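# Stack blocks to match the goal image, squared up

## Task

Reproduce on the table the block structure shown in the goal image, with every block aligned square to its neighbours as pictured; then open the gripper and pull the arm away. The build only counts if it stands on its own once the robot has let go.

## Robot and tools

Robot: one six-joint arm (waist, shoulder, elbow, wrist pitch, wrist yaw, wrist roll) ending in a two-finger parallel gripper. The fingers point along the gripper's +x axis and close along its y axis. The reported end_effector_position is the point midway between the finger pads, roughly 3 to 4 cm short of the fingertips.

Frame: the scene frame has its origin on the table surface straight below the arm base, +z up, and +y to the left when facing along +x. Positions are in metres; orientations are quaternions written w first (qw, qx, qy, qz). The base may sit slightly tilted, and the printed hand position can be off, more so at long reach.

A row is always 8 numbers in this order: x, y, z, qw, qx, qy, qz, opening. x, y, z and the quaternion are an absolute target pose for the gripper in the scene frame, not an offset. opening runs from -1 to 1: +1 is fully open (0.088 m), empty fingers touch near -0.80, and values below that add nothing. Closing fully from open takes about 0.5 s or more.

Tools:
- execute_actions(actions, pictures): actions is a list holding at most one item. An empty list [] just reports the state. An item {"rows": [[8 numbers], ...], "steps": n} plays up to 15 rows, one per control step of 1/30 s (default 15 steps; the final row repeats if steps exceed rows). An item {"steps": n} with no rows is a wait of up to 300 steps counted from the previous result, your reply time included. A target farther than 0.6 m from the last reported position along any gripper axis is refused and nothing moves. Resend the desired quaternion in every row, since the reported one may have drifted. pictures toggles camera images (on by default).
- move(target, speed): target is one 8-number row (absolute pose plus opening); the gripper follows a straight path there over 0.5 to 10 s (stopping at 10 s even if short). speed is top linear speed in m/s, 0.002 to 0.5, default 0.25; rotation is capped at twice that in rad/s. The opening is applied at the start. The path ignores obstacles, and the real hand lags, may stray, and may exceed speed, especially near full reach. Result adds a move: line with an ending (done means settled near target; otherwise e.g. off_target, moving, held, fault), the limits that acted (paced = pose was clipped; held = a check blocked some steps, after which motion can jump faster) and the remaining distance.
- wait(seconds): 0 to 10 s of letting the scene run with no new command.
- zoom_image(camera, region): enlarges part of the latest image of cam_high, cam_low or cam_wrist; region is [x0, y0, x1, y1] in pixels from the top-left, at most 504 by 504. All three cameras are 504x504.
- show_instructions(): shows the reference images, including the goal structure.
- read_manual(section): licence texts only; moves nothing.
- finished_scene(scene): ends the given scene (1 or 2) irreversibly and grades it.

Control behaviour: each step, the commanded pose is clamped to within 70 mm and 16 degrees of the measured pose, then tracked by damped inverse kinematics that favours position over orientation. After an action ends, the arm only continues to the last clamped pose, so far targets need several calls; read the result and send the remainder. Friction can leave the hand short or slightly tilted, and tiny moves may not happen; check position and orientation after each move and correct tilt. Fingers keep moving while you are idle.

Results: the state line gives end_effector_position, end_effector_quat_wxyz and velocities. Joint positions and Joint velocities list the six joints (rad, rad/s) then the pad gap (m). Joint ranges: waist -3.054 to 3.054, shoulder 0.000 to 3.142, elbow 0.000 to 2.356, wrist pitch -1.571 to 1.571, wrist yaw -1.571 to 1.571, wrist roll -3.142 to 3.142. grip_measured is the finger opening on the command scale; it can be off by about 1 mm throughout, and reads up to 0.061 narrower while squeezing something hard. To hold a block, command about 0.07 below grip_measured; less than that gives a lighter grip. Objects thinner than about 3 mm get proportionally less force. "pose unreachable" and HELD mark steps the clearance check altered or blocked (a mount under the base counts as arm). Hand target appears when the controller's current goal is shown. Joint torques and external torque estimates are noisy and include friction and held weight.

Cautions: never push or knock anything off the table. Held parts may get brief tugs, so grip firmly. Approach slowly near contact, and don't aim far past a surface, since speed and overshoot increase impact force. Load limits (N m): waist 17, shoulder 21.1, elbow 21, wrist pitch 5.55, wrist yaw 5.53, wrist roll 5.19; reaching one triggers a TORQUE FAULT that halts the arm 10 s. Holding loads heats motors: MOTOR HOT warns from 50 °C, and at 95 °C an OVER-TEMPERATURE FAULT stops the arm and may cut power. Avoid drops, slips, slams and hard pushes. Finish by releasing and retracting so the structure stands alone.

Each tool is called after "Emit:" as name(argument=value, ...), one argument or row to a line, values as JSON.

Reference images:

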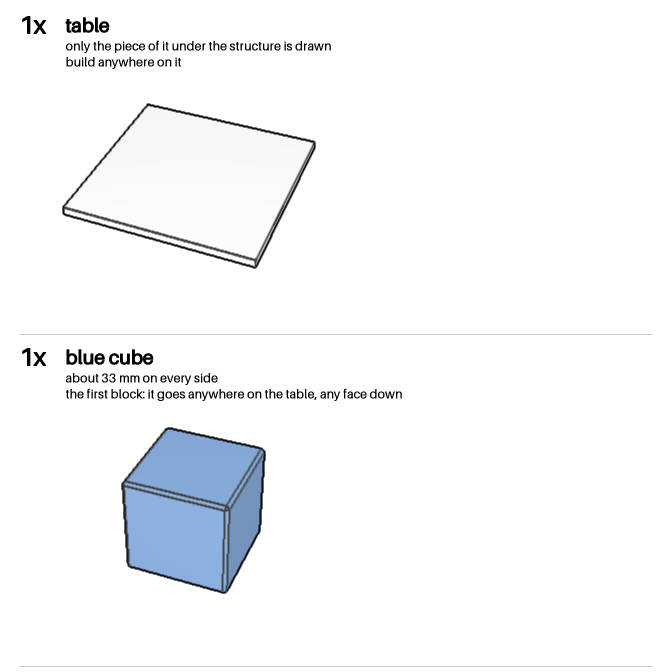

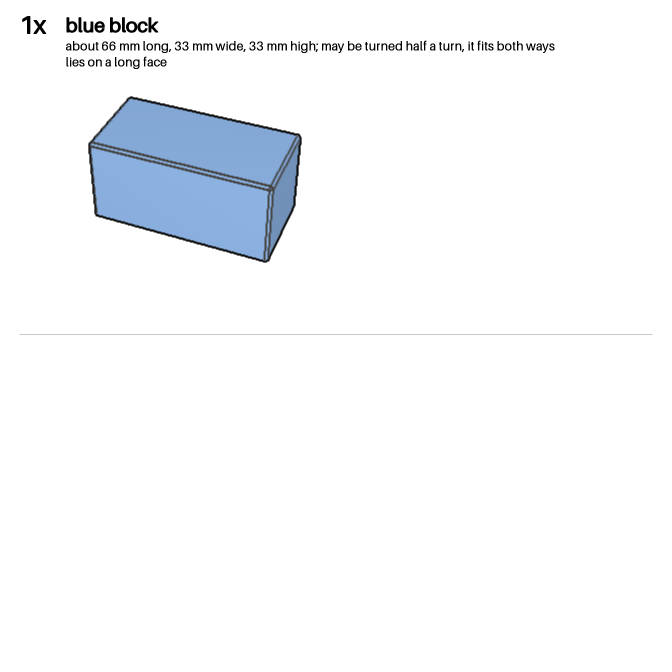

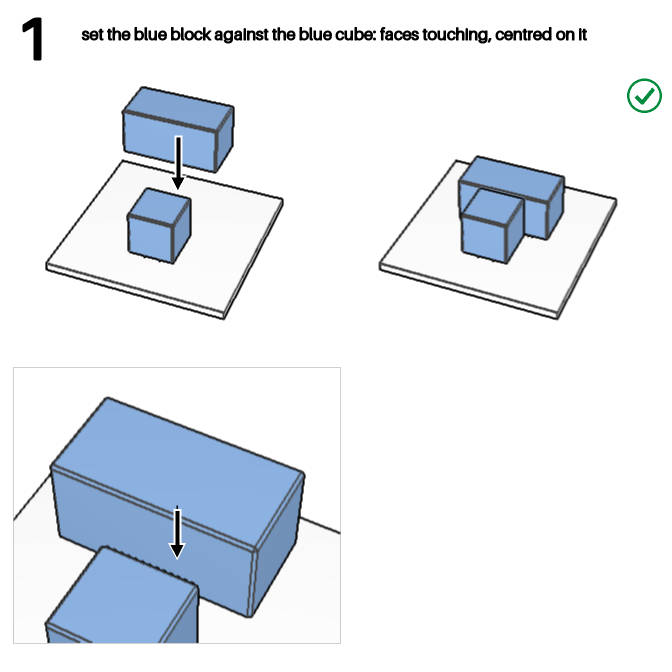

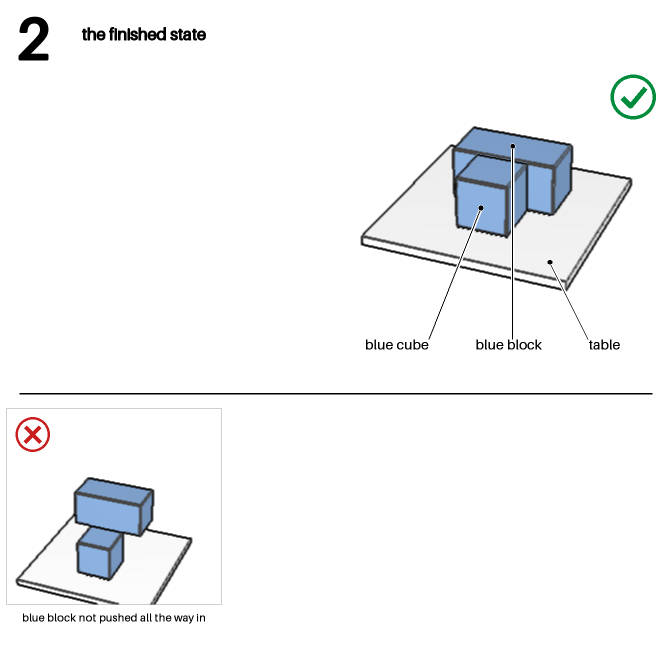

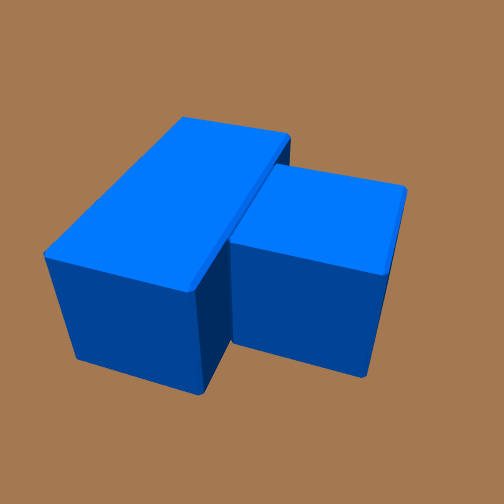

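## Session

Emit:
execute_actions(
  actions=[],
)

Scene clock: 0.00 s of 5443.50 s.
end_effector_position=(+0.4662, -0.1703, +0.3771) grip_measured=+0.846 end_effector_quat_wxyz=(+0.364, +0.647, -0.255, -0.620) end_effector_velocity=(-0.006, -0.002, -0.002) end_effector_angular_velocity=(+0.013, +0.020, -0.014)
Joint positions: [-0.595  1.803  1.735 -0.855  0.16   2.602  0.08 ]
Joint velocities: [-0.007  0.002 -0.002 -0.022 -0.007 -0.007 -0.   ]
Joint torques (N m, as the arm reports them, + toward a larger angle): no reading
External joint torques (N m, as the arm's controller estimates them; a push from outside toward a larger angle lowers the number): no reading
Heat: hottest elbow 22 °C (+0.0 °C/min).
Hand target: +0.466, -0.170, +0.377; +0.364, +0.647, -0.255, -0.620

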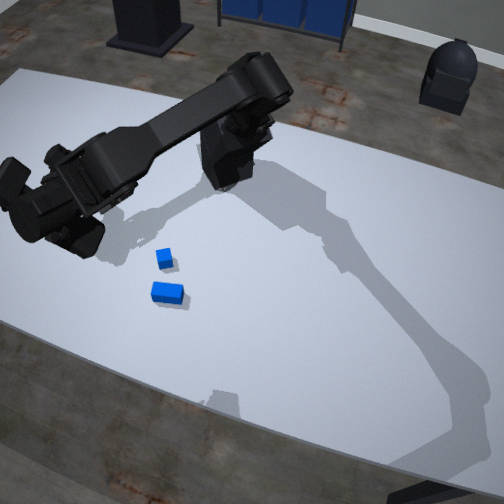

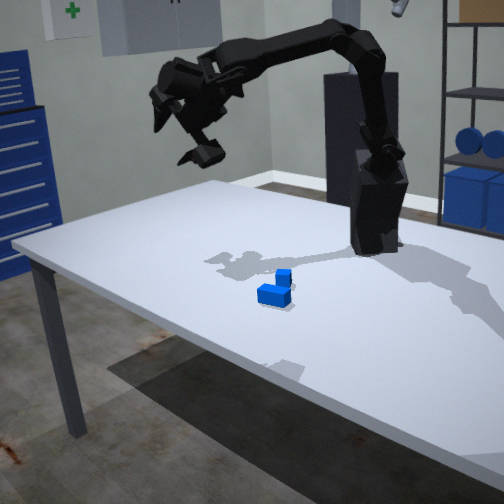

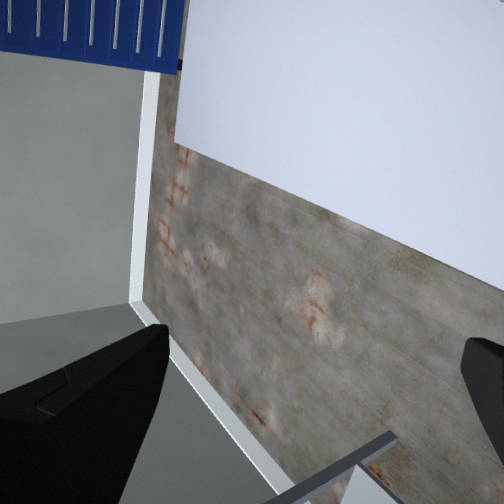

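Emit:
move(
  target=[0.3,-0.05,0.28,0,0.707,0,-0.707,1],
)

Scene clock: 4.37 s of 5443.50 s.
end_effector_position=(+0.3022, -0.0518, +0.2796) grip_measured=+1.000 end_effector_quat_wxyz=(+0.002, +0.705, -0.002, -0.709) end_effector_velocity=(-0.003, +0.004, -0.002) end_effector_angular_velocity=(+0.025, -0.003, +0.010)
Joint positions: [-0.721  1.499  1.089 -1.089 -0.633  2.495  0.088]
Joint velocities: [-0.002 -0.002 -0.012 -0.007 -0.022 -0.022  0.   ]
Joint torques (N m, as the arm reports them, + toward a larger angle): [-3.34 -5.16  3.05  0.23 -0.11 -0.05]
External joint torques (N m, as the arm's controller estimates them; a push from outside toward a larger angle lowers the number): [ 0.16 -0.68 -1.45  0.02 -0.16 -0.04]
Heat: hottest waist 22 °C (+0.0 °C/min).
Hand target: +0.300, -0.050, +0.280; -0.001, +0.706, -0.001, -0.709
Off the commanded pose: 0.003 m, 0 deg.
move: done

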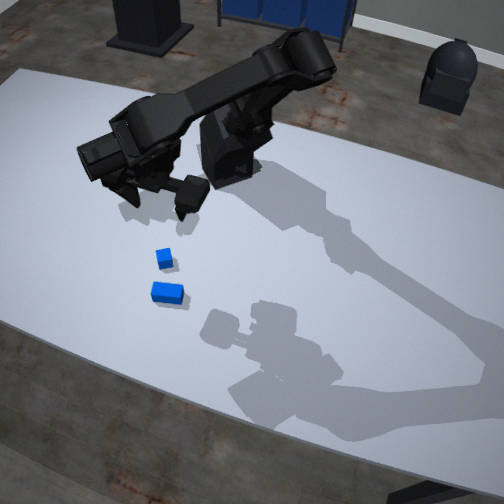

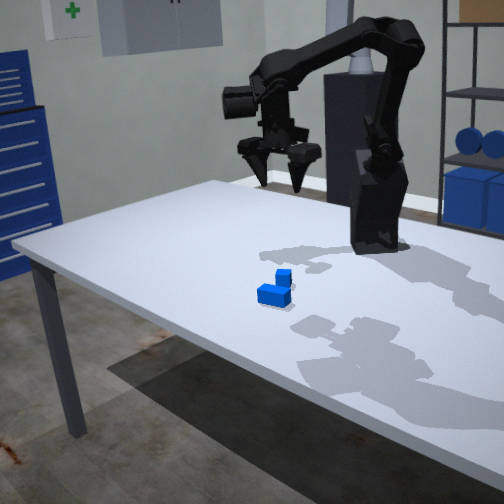

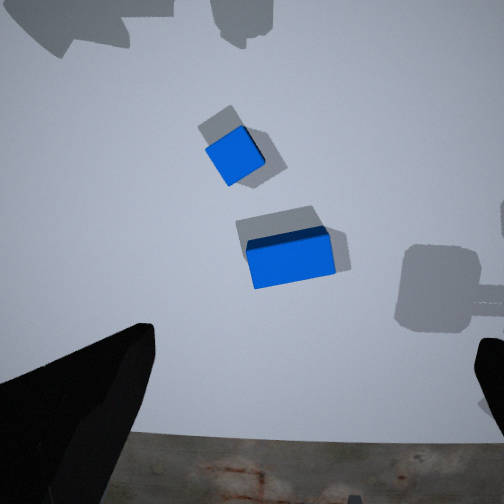

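Emit:
move(
  target=[0.28,-0.08,0.12,0.2008,0.678,0.2008,-0.678,1],
)

Scene clock: 10.47 s of 5443.50 s.
end_effector_position=(+0.2842, -0.0800, +0.1237) grip_measured=+1.000 end_effector_quat_wxyz=(+0.203, +0.682, +0.200, -0.674) end_effector_velocity=(-0.001, -0.000, -0.001) end_effector_angular_velocity=(+0.006, -0.002, +0.019)
Joint positions: [-0.482  1.812  0.758 -0.258 -0.605  2.217  0.088]
Joint velocities: [-0.002  0.007 -0.002  0.007 -0.007 -0.022  0.   ]
Joint torques (N m, as the arm reports them, + toward a larger angle): [-3.27 -4.31  1.17  0.6   0.19 -0.08]
External joint torques (N m, as the arm's controller estimates them; a push from outside toward a larger angle lowers the number): [ 0.67  1.19 -1.38  0.36  0.13 -0.08]
Heat: hottest waist 22 °C (+0.0 °C/min).
Hand target: +0.280, -0.080, +0.120; +0.201, +0.678, +0.201, -0.678
Off the commanded pose: 0.006 m, 1 deg.
After step 90, 1.33 s passed at rest.
move: done

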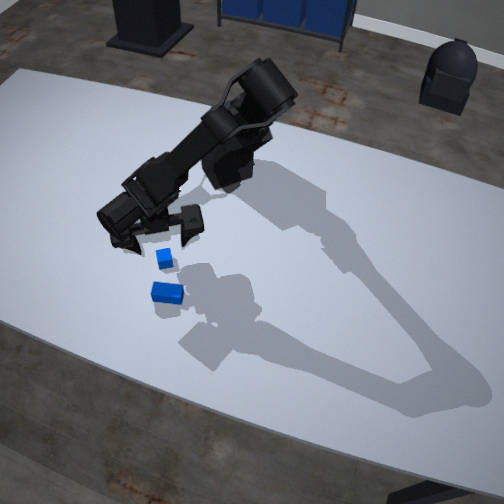

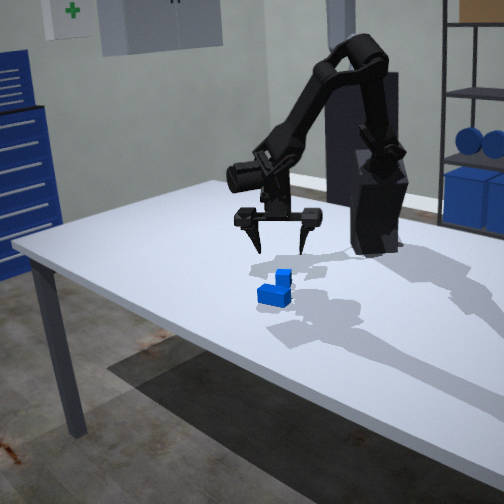

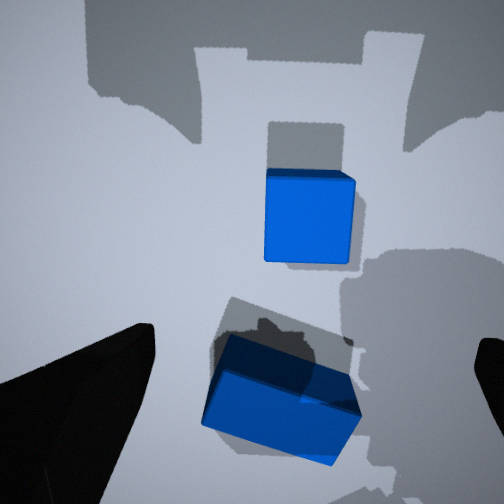

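Emit:
move(
  target=[0.262,-0.088,0.07,0.2008,0.678,0.2008,-0.678,1],
  speed=0.1,
)

Scene clock: 13.37 s of 5443.50 s.
end_effector_position=(+0.2659, -0.0881, +0.0732) grip_measured=+1.000 end_effector_quat_wxyz=(+0.204, +0.681, +0.201, -0.674) end_effector_velocity=(+0.001, +0.002, -0.003) end_effector_angular_velocity=(+0.021, -0.011, -0.001)
Joint positions: [-0.42   1.996  0.698  0.024 -0.588  2.285  0.088]
Joint velocities: [ 0.002  0.012 -0.002  0.022 -0.022  0.007  0.   ]
Joint torques (N m, as the arm reports them, + toward a larger angle): [-3.42 -4.37  0.41  0.57  0.15  0.04]
External joint torques (N m, as the arm's controller estimates them; a push from outside toward a larger angle lowers the number): [ 0.54  1.2  -0.97  0.33  0.1   0.05]
Heat: hottest shoulder 23 °C (+4.5 °C/min).
Hand target: +0.262, -0.088, +0.070; +0.201, +0.678, +0.201, -0.678
Off the commanded pose: 0.005 m, 1 deg.
move: done

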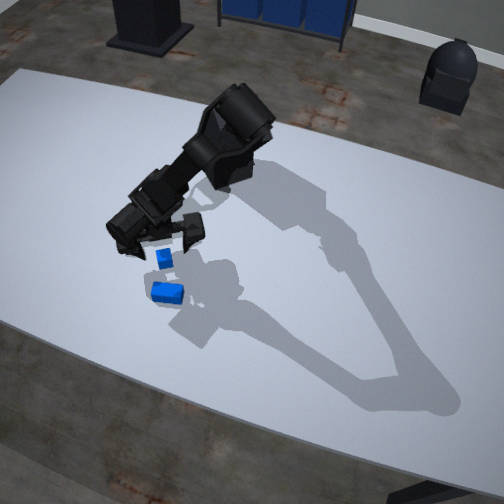

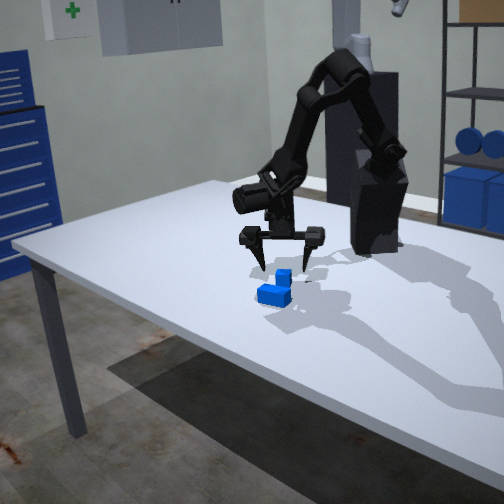

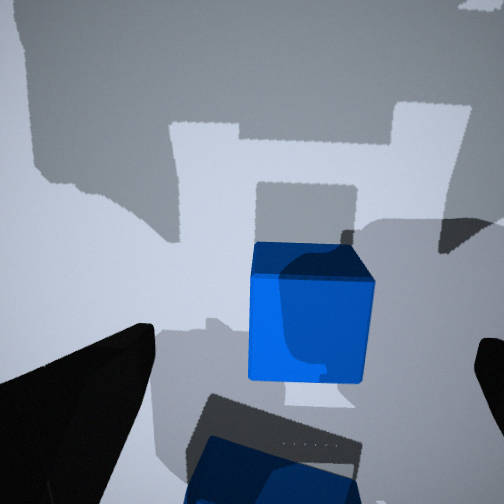

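Emit:
move(
  target=[0.262,-0.088,0.042,0.2008,0.678,0.2008,-0.678,0.3],
  speed=0.05,
)

Emit:
move(
  target=[0.262,-0.088,0.042,0.2008,0.678,0.2008,-0.678,-0.25],
)

Scene clock: 15.13 s of 5443.50 s.
end_effector_position=(+0.2633, -0.0876, +0.0449) grip_measured=+0.303 end_effector_quat_wxyz=(+0.202, +0.680, +0.201, -0.676) end_effector_velocity=(+0.000, -0.001, -0.002) end_effector_angular_velocity=(-0.007, +0.001, -0.004)
Joint positions: [-0.364  2.103  0.709  0.149 -0.572  2.348  0.054]
Joint velocities: [0.002 0.007 0.002 0.007 0.007 0.007 0.   ]
Joint torques (N m, as the arm reports them, + toward a larger angle): [-3.34 -4.25  0.22  0.58  0.2   0.06]
External joint torques (N m, as the arm's controller estimates them; a push from outside toward a larger angle lowers the number): [ 0.75  1.38 -0.53  0.36  0.15  0.06]
Heat: hottest shoulder 23 °C (+4.0 °C/min).
Hand target: +0.262, -0.088, +0.042; +0.201, +0.678, +0.201, -0.678
Off the commanded pose: 0.003 m, 0 deg.
move: done

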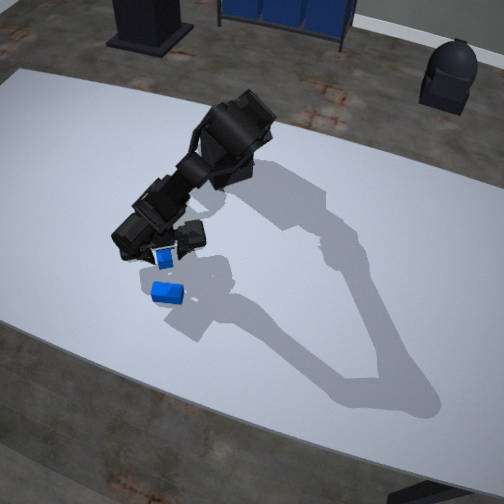

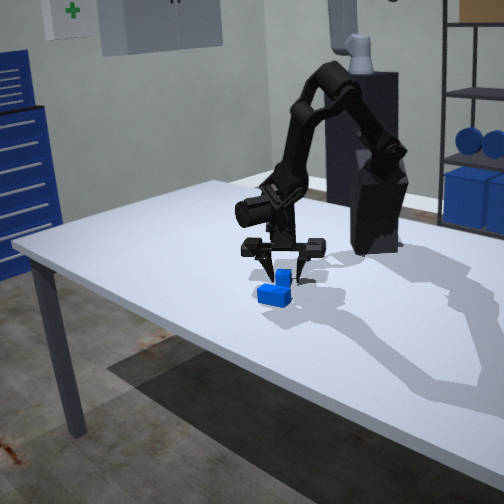

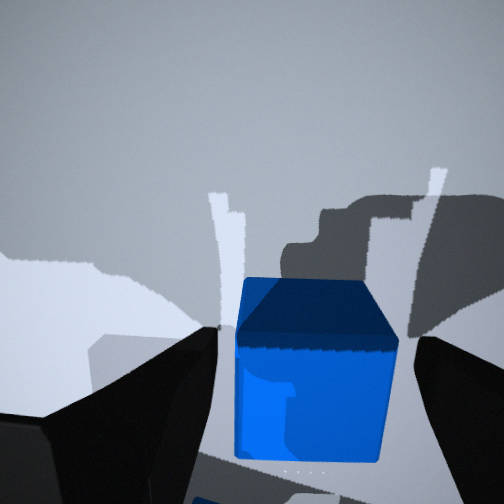

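Scene clock: 15.83 s of 5443.50 s.
end_effector_position=(+0.2633, -0.0878, +0.0450) grip_measured=-0.156 end_effector_quat_wxyz=(+0.201, +0.680, +0.200, -0.676) end_effector_velocity=(-0.003, -0.001, +0.001) end_effector_angular_velocity=(+0.006, +0.005, -0.005)
Joint positions: [-0.365  2.103  0.709  0.149 -0.571  2.349  0.031]
Joint velocities: [-0.007  0.002 -0.002 -0.007 -0.007 -0.007 -0.   ]
Joint torques (N m, as the arm reports them, + toward a larger angle): [-3.31 -4.25  0.49  0.67  0.22  0.04]
External joint torques (N m, as the arm's controller estimates them; a push from outside toward a larger angle lowers the number): [ 0.76  1.33 -0.25  0.45  0.17  0.04]
Heat: hottest shoulder 23 °C (+3.8 °C/min).
Hand target: +0.262, -0.088, +0.042; +0.201, +0.678, +0.201, -0.678
Off the commanded pose: 0.003 m, 0 deg.
move: done

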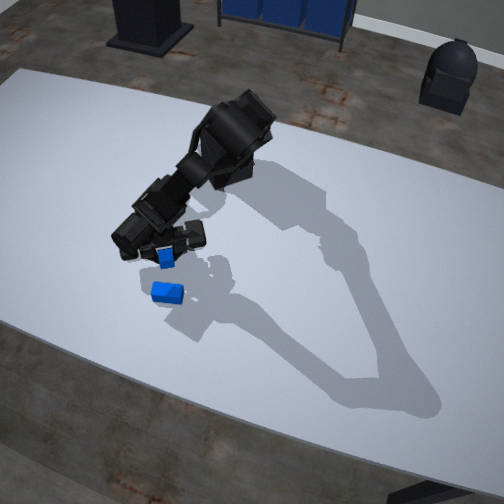

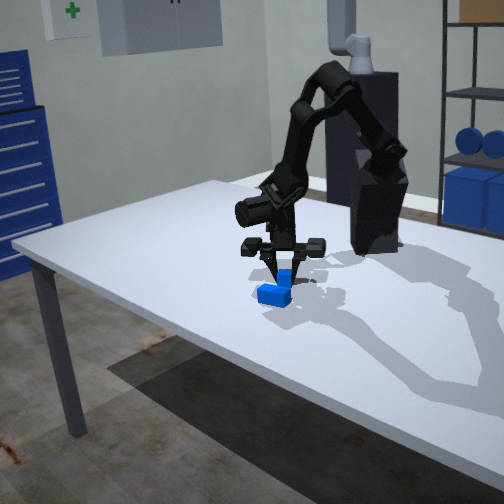

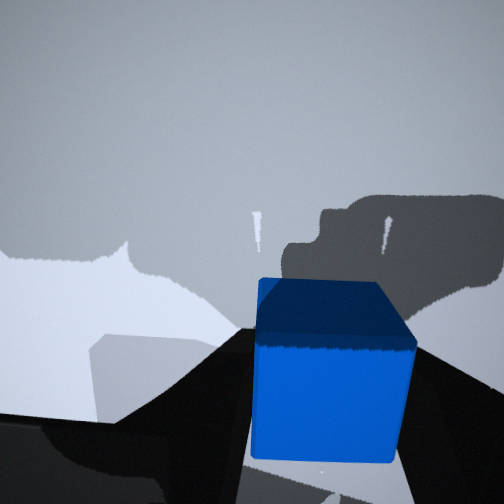

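Emit:
move(
  target=[0.27,-0.086,0.095,0.14,0.693,0.14,-0.693,-0.25],
  speed=0.15,
)

Emit:
move(
  target=[0.397,-0.034,0.095,0.08,0.7026,0.08,-0.7026,-0.25],
  speed=0.15,
)

Scene clock: 20.40 s of 5443.50 s.
end_effector_position=(+0.2661, -0.0860, +0.0920) grip_measured=-0.156 end_effector_quat_wxyz=(+0.139, +0.690, +0.141, -0.697) end_effector_velocity=(-0.001, +0.005, +0.003) end_effector_angular_velocity=(+0.023, +0.002, -0.002)
Joint positions: [-0.45   1.926  0.712 -0.104 -0.592  2.419  0.031]
Joint velocities: [-0.002 -0.012 -0.002 -0.022 -0.022 -0.007 -0.   ]
Joint torques (N m, as the arm reports them, + toward a larger angle): [-3.93 -6.33  1.76  0.24 -0.12  0.06]
External joint torques (N m, as the arm's controller estimates them; a push from outside toward a larger angle lowers the number): [ 0.   -0.89  0.01  0.05 -0.16  0.06]
Heat: hottest shoulder 23 °C (+2.9 °C/min).
Hand target: +0.270, -0.086, +0.095; +0.140, +0.693, +0.140, -0.693
Off the commanded pose: 0.005 m, 1 deg.
After step 90, 0.50 s passed at rest.
move: done

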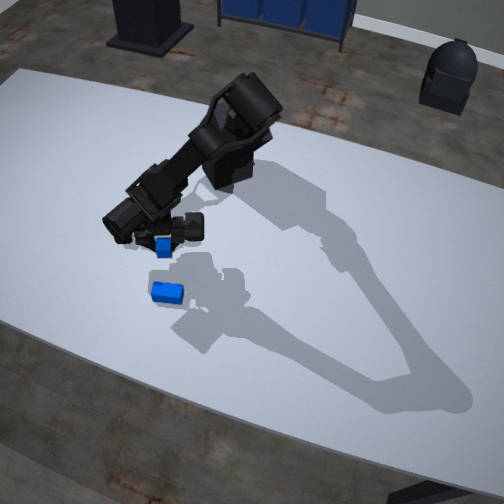

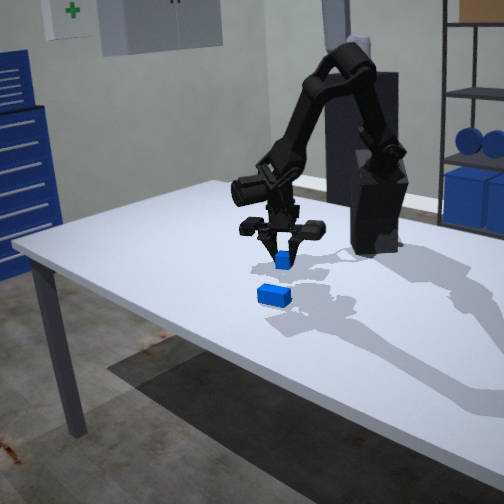

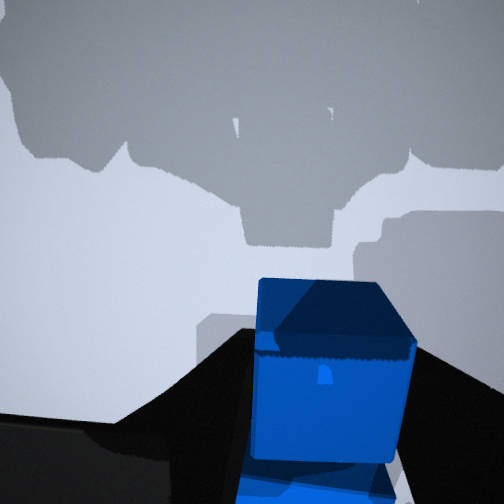

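Scene clock: 21.83 s of 5443.50 s.
end_effector_position=(+0.3975, -0.0333, +0.0985) grip_measured=-0.156 end_effector_quat_wxyz=(+0.082, +0.706, +0.082, -0.699) end_effector_velocity=(+0.001, +0.003, +0.002) end_effector_angular_velocity=(+0.010, +0.015, +0.001)
Joint positions: [-0.254  1.962  1.195 -0.41  -0.534  2.818  0.031]
Joint velocities: [ 0.002  0.002  0.022 -0.037 -0.007 -0.007 -0.   ]
Joint torques (N m, as the arm reports them, + toward a larger angle): [-3.92 -6.72  3.08  0.29  0.15  0.04]
External joint torques (N m, as the arm's controller estimates them; a push from outside toward a larger angle lowers the number): [ 0.67  1.15 -0.12  0.07  0.12  0.05]
Heat: hottest shoulder 23 °C (+2.7 °C/min).
Hand target: +0.397, -0.034, +0.095; +0.080, +0.703, +0.080, -0.703
Off the commanded pose: 0.004 m, 1 deg.
move: done

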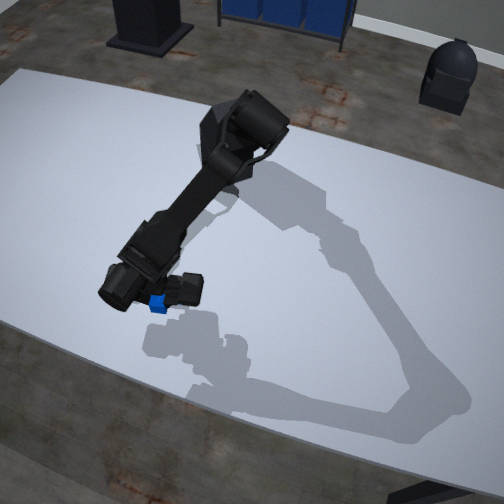

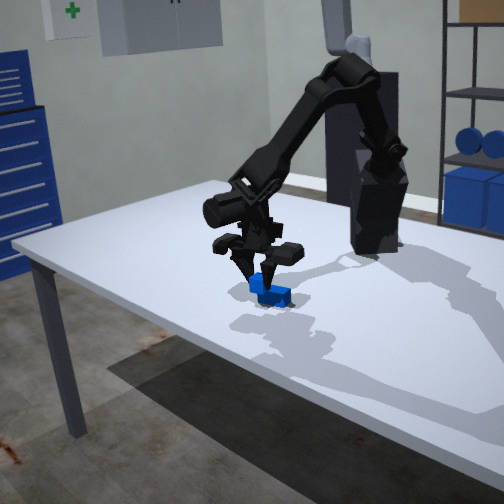

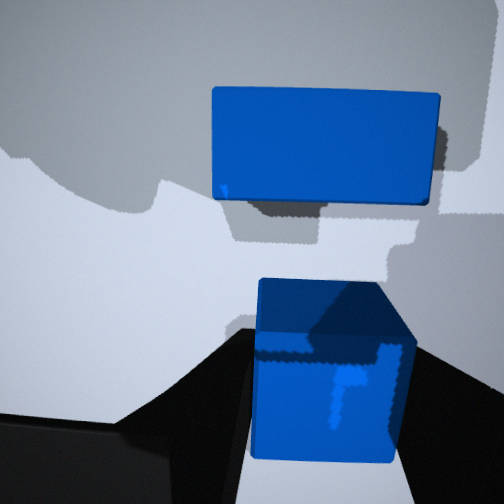

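Emit:
move(
  target=[0.389,-0.036,0.048,0.08,0.7026,0.08,-0.7026,-0.25],
  speed=0.06,
)

Scene clock: 24.13 s of 5443.50 s.
end_effector_position=(+0.3937, -0.0346, +0.0534) grip_measured=-0.156 end_effector_quat_wxyz=(+0.082, +0.707, +0.082, -0.697) end_effector_velocity=(-0.002, +0.001, -0.002) end_effector_angular_velocity=(+0.009, +0.003, -0.006)
Joint positions: [-0.197  2.076  1.183 -0.249 -0.511  2.879  0.031]
Joint velocities: [ 0.002  0.002 -0.007  0.007 -0.007  0.007 -0.   ]
Joint torques (N m, as the arm reports them, + toward a larger angle): [-4.12 -6.45  1.27  0.57  0.14  0.05]
External joint torques (N m, as the arm's controller estimates them; a push from outside toward a larger angle lowers the number): [ 0.47  1.34 -1.19  0.39  0.12  0.05]
Heat: hottest waist 23 °C (+2.5 °C/min).
Hand target: +0.389, -0.036, +0.048; +0.080, +0.703, +0.080, -0.703
Off the commanded pose: 0.007 m, 1 deg.
move: done

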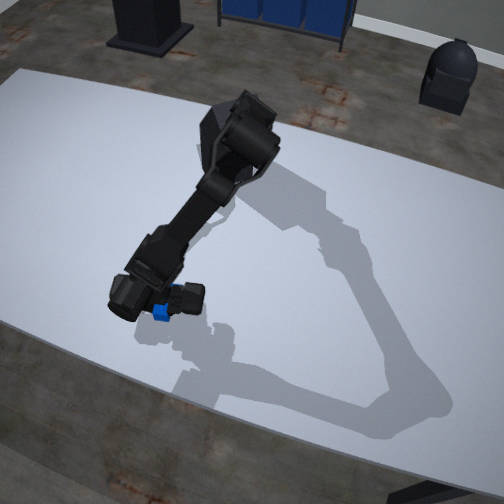

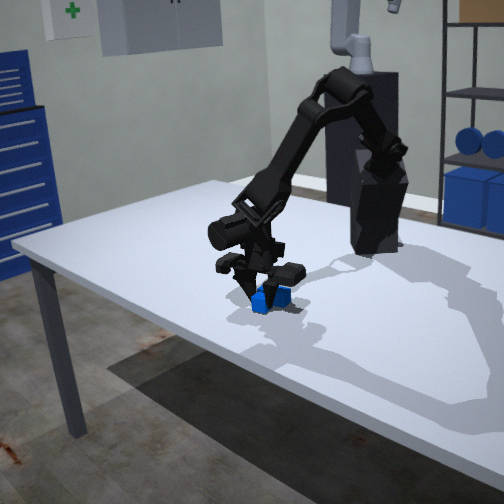

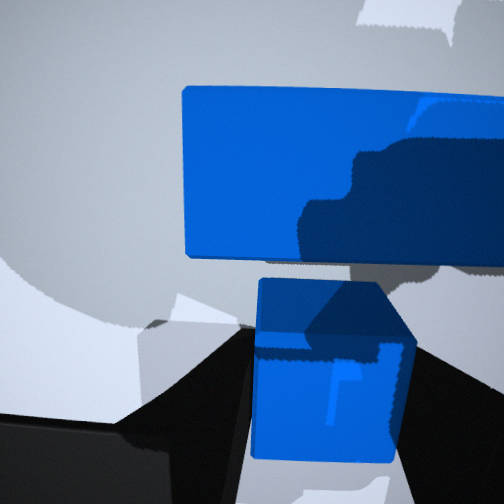

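Emit:
move(
  target=[0.379,-0.0367,0.044,0.08,0.7026,0.08,-0.7026,-0.25],
  speed=0.03,
)

Scene clock: 25.87 s of 5443.50 s.
end_effector_position=(+0.3843, -0.0362, +0.0483) grip_measured=-0.156 end_effector_quat_wxyz=(+0.082, +0.707, +0.082, -0.698) end_effector_velocity=(-0.006, -0.002, -0.000) end_effector_angular_velocity=(-0.008, +0.014, -0.018)
Joint positions: [-0.195  2.077  1.141 -0.206 -0.51   2.882  0.031]
Joint velocities: [-0.002 -0.002 -0.012 -0.007  0.007  0.007 -0.   ]
Joint torques (N m, as the arm reports them, + toward a larger angle): [-3.94 -6.84  0.92  0.55  0.18  0.08]
External joint torques (N m, as the arm's controller estimates them; a push from outside toward a larger angle lowers the number): [ 0.63  0.92 -1.5   0.33  0.15  0.08]
Heat: hottest waist 23 °C (+2.3 °C/min).
Hand target: +0.379, -0.037, +0.044; +0.080, +0.702, +0.080, -0.703
Off the commanded pose: 0.007 m, 1 deg.
move: done

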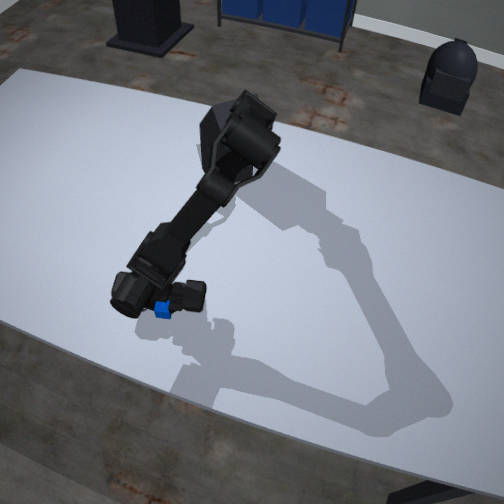

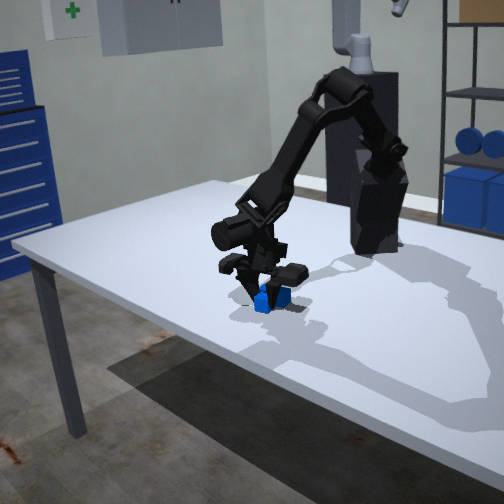

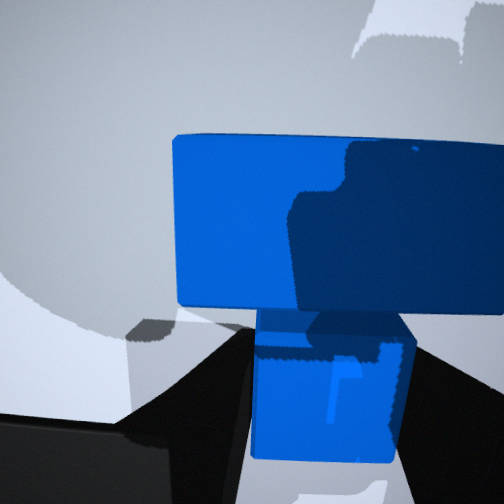

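Emit:
move(
  target=[0.372,-0.0375,0.044,0.08,0.7026,0.08,-0.7026,-0.25],
  speed=0.015,
)

Scene clock: 27.63 s of 5443.50 s.
end_effector_position=(+0.3791, -0.0378, +0.0473) grip_measured=-0.156 end_effector_quat_wxyz=(+0.082, +0.708, +0.081, -0.696) end_effector_velocity=(-0.003, -0.001, +0.002) end_effector_angular_velocity=(-0.008, +0.006, +0.002)
Joint positions: [-0.197  2.073  1.114 -0.18  -0.51   2.882  0.031]
Joint velocities: [-0.002 -0.007 -0.007 -0.007  0.007 -0.007 -0.   ]
Joint torques (N m, as the arm reports them, + toward a larger angle): [-3.77 -7.37  0.13  0.44  0.14  0.03]
External joint torques (N m, as the arm's controller estimates them; a push from outside toward a larger angle lowers the number): [ 0.71  0.26 -2.18  0.22  0.12  0.03]
Heat: hottest waist 23 °C (+2.2 °C/min).
Hand target: +0.372, -0.037, +0.044; +0.080, +0.703, +0.080, -0.703
Off the commanded pose: 0.008 m, 1 deg.
move: done

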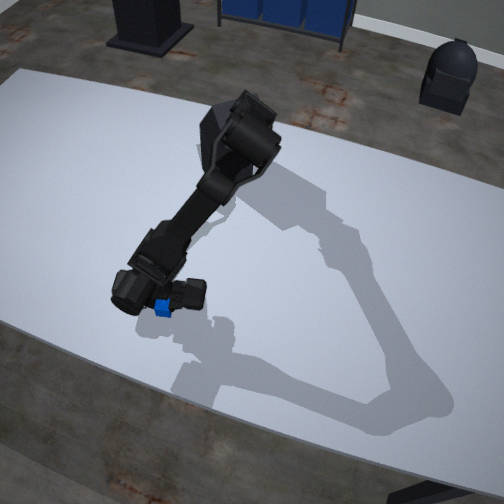

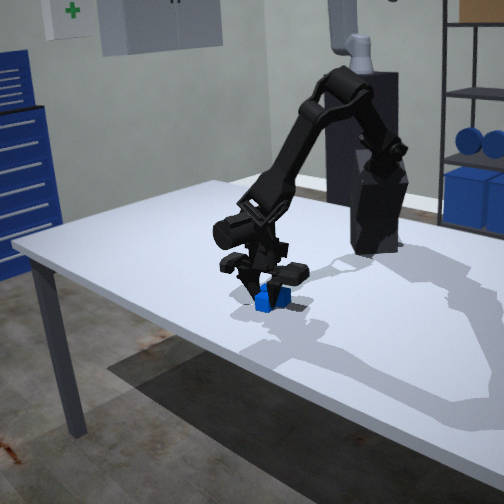

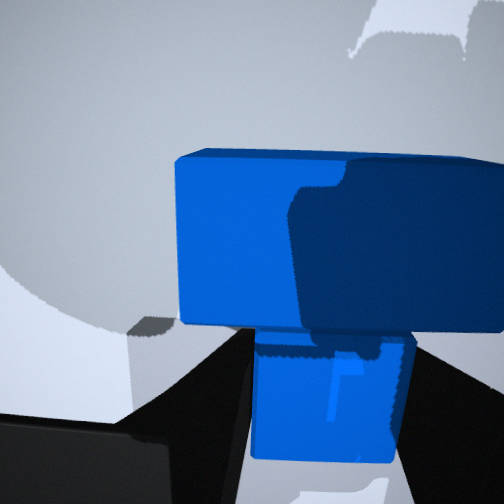

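Emit:
move(
  target=[0.3685,-0.0355,0.0455,0.08,0.7026,0.08,-0.7026,-0.25],
  speed=0.01,
)

Scene clock: 29.53 s of 5443.50 s.
end_effector_position=(+0.3732, -0.0377, +0.0474) grip_measured=-0.156 end_effector_quat_wxyz=(+0.081, +0.707, +0.080, -0.698) end_effector_velocity=(+0.000, +0.001, +0.001) end_effector_angular_velocity=(-0.007, -0.005, +0.013)
Joint positions: [-0.198  2.065  1.092 -0.172 -0.51   2.882  0.031]
Joint velocities: [ 0.002 -0.007 -0.007  0.007  0.007 -0.007 -0.   ]
Joint torques (N m, as the arm reports them, + toward a larger angle): [-3.63 -7.7   0.61  0.38  0.15  0.06]
External joint torques (N m, as the arm's controller estimates them; a push from outside toward a larger angle lowers the number): [ 0.8  -0.16 -1.66  0.16  0.12  0.06]
Heat: hottest shoulder 24 °C (+4.1 °C/min).
Hand target: +0.368, -0.036, +0.045; +0.080, +0.702, +0.080, -0.703
Off the commanded pose: 0.006 m, 1 deg.
move: done

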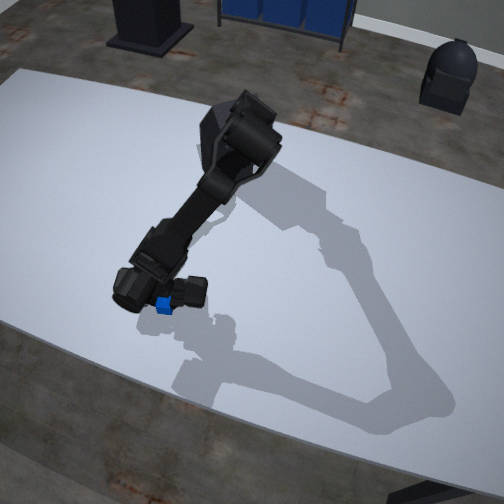

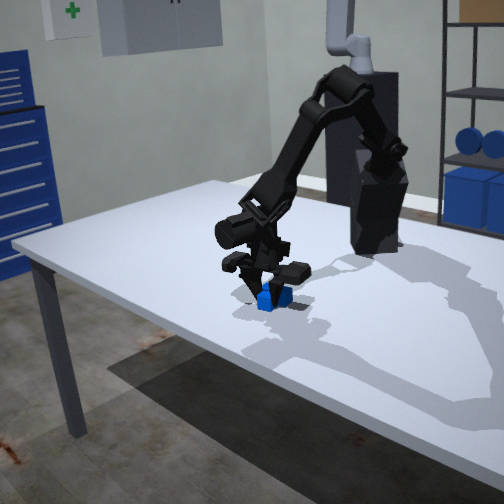

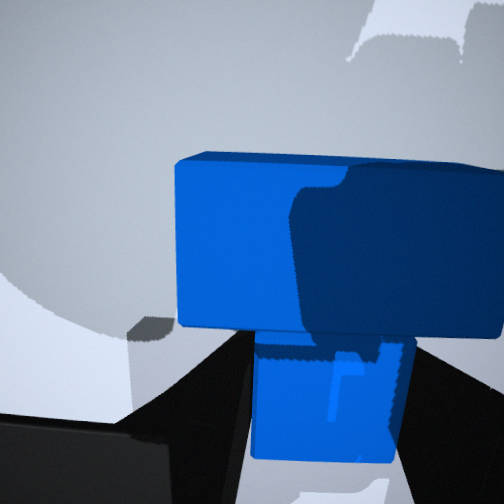

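In contact, off centre by about 1 mm. Release.

Emit:
move(
  target=[0.373,-0.0365,0.046,0.08,0.7026,0.08,-0.7026,0.3],
  speed=0.02,
)

Emit:
move(
  target=[0.385,-0.034,0.16,0.08,0.7026,0.08,-0.7026,0.3],
  speed=0.15,
)

Scene clock: 31.23 s of 5443.50 s.
end_effector_position=(+0.3734, -0.0370, +0.0479) grip_measured=+0.295 end_effector_quat_wxyz=(+0.079, +0.705, +0.079, -0.701) end_effector_velocity=(-0.006, +0.002, -0.001) end_effector_angular_velocity=(+0.009, +0.024, -0.004)
Joint positions: [-0.197  2.065  1.098 -0.184 -0.51   2.882  0.053]
Joint velocities: [ 0.002  0.002 -0.002 -0.022 -0.007 -0.007  0.001]
Joint torques (N m, as the arm reports them, + toward a larger angle): [-3.67 -6.93  1.96  0.23  0.1  -0.02]
External joint torques (N m, as the arm's controller estimates them; a push from outside toward a larger angle lowers the number): [ 0.78  0.51 -0.21  0.05  0.08 -0.02]
Heat: hottest shoulder 24 °C (+3.8 °C/min).
Hand target: +0.373, -0.036, +0.046; +0.080, +0.703, +0.080, -0.702
Off the commanded pose: 0.002 m, 0 deg.
move: done

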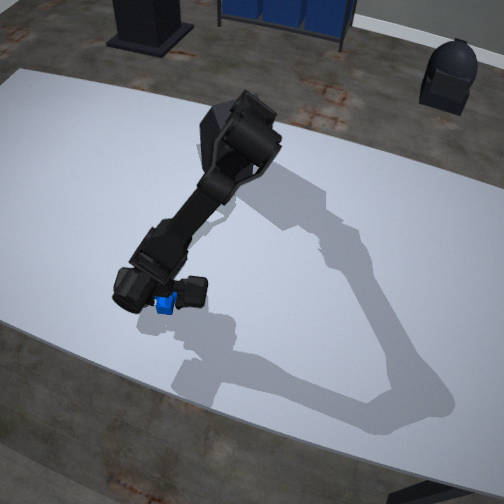

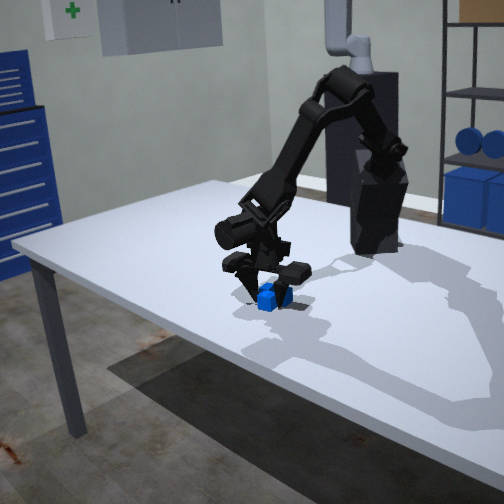

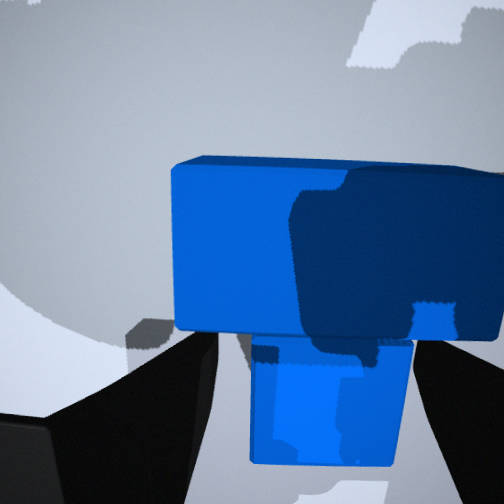

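Scene clock: 32.53 s of 5443.50 s.
end_effector_position=(+0.3812, -0.0355, +0.1553) grip_measured=+0.297 end_effector_quat_wxyz=(+0.077, +0.698, +0.078, -0.707) end_effector_velocity=(-0.001, +0.000, +0.003) end_effector_angular_velocity=(+0.006, +0.005, -0.020)
Joint positions: [-0.348  1.813  1.174 -0.618 -0.561  2.713  0.054]
Joint velocities: [-0.007 -0.002  0.007 -0.022 -0.007  0.007  0.   ]
Joint torques (N m, as the arm reports them, + toward a larger angle): [-4.29 -8.4   3.75  0.2  -0.15 -0.07]
External joint torques (N m, as the arm's controller estimates them; a push from outside toward a larger angle lowers the number): [ 0.09 -1.24  0.13  0.05 -0.19 -0.07]
Heat: hottest shoulder 24 °C (+3.7 °C/min).
Hand target: +0.385, -0.034, +0.160; +0.080, +0.702, +0.080, -0.703
Off the commanded pose: 0.006 m, 1 deg.
move: done

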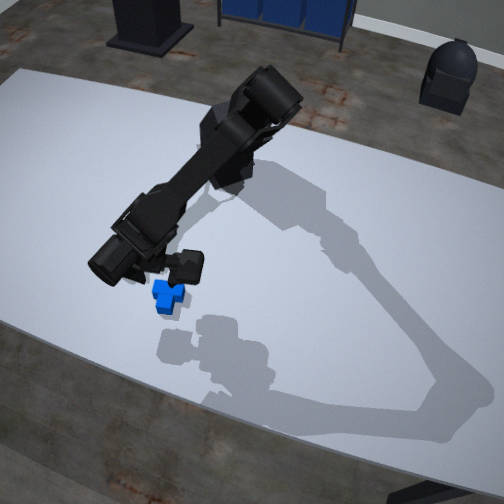

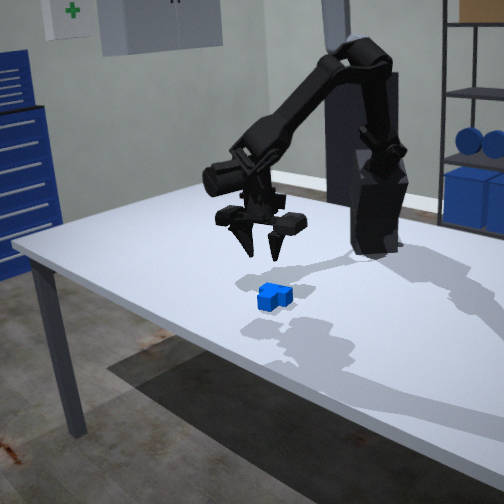

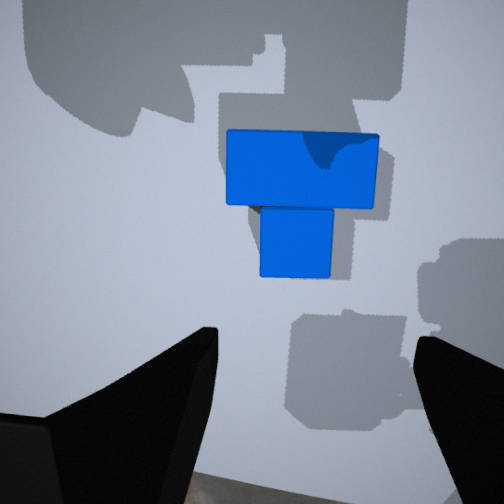

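Emit:
finished_scene(
  scene=1,
)

The scene is finished: the task was done.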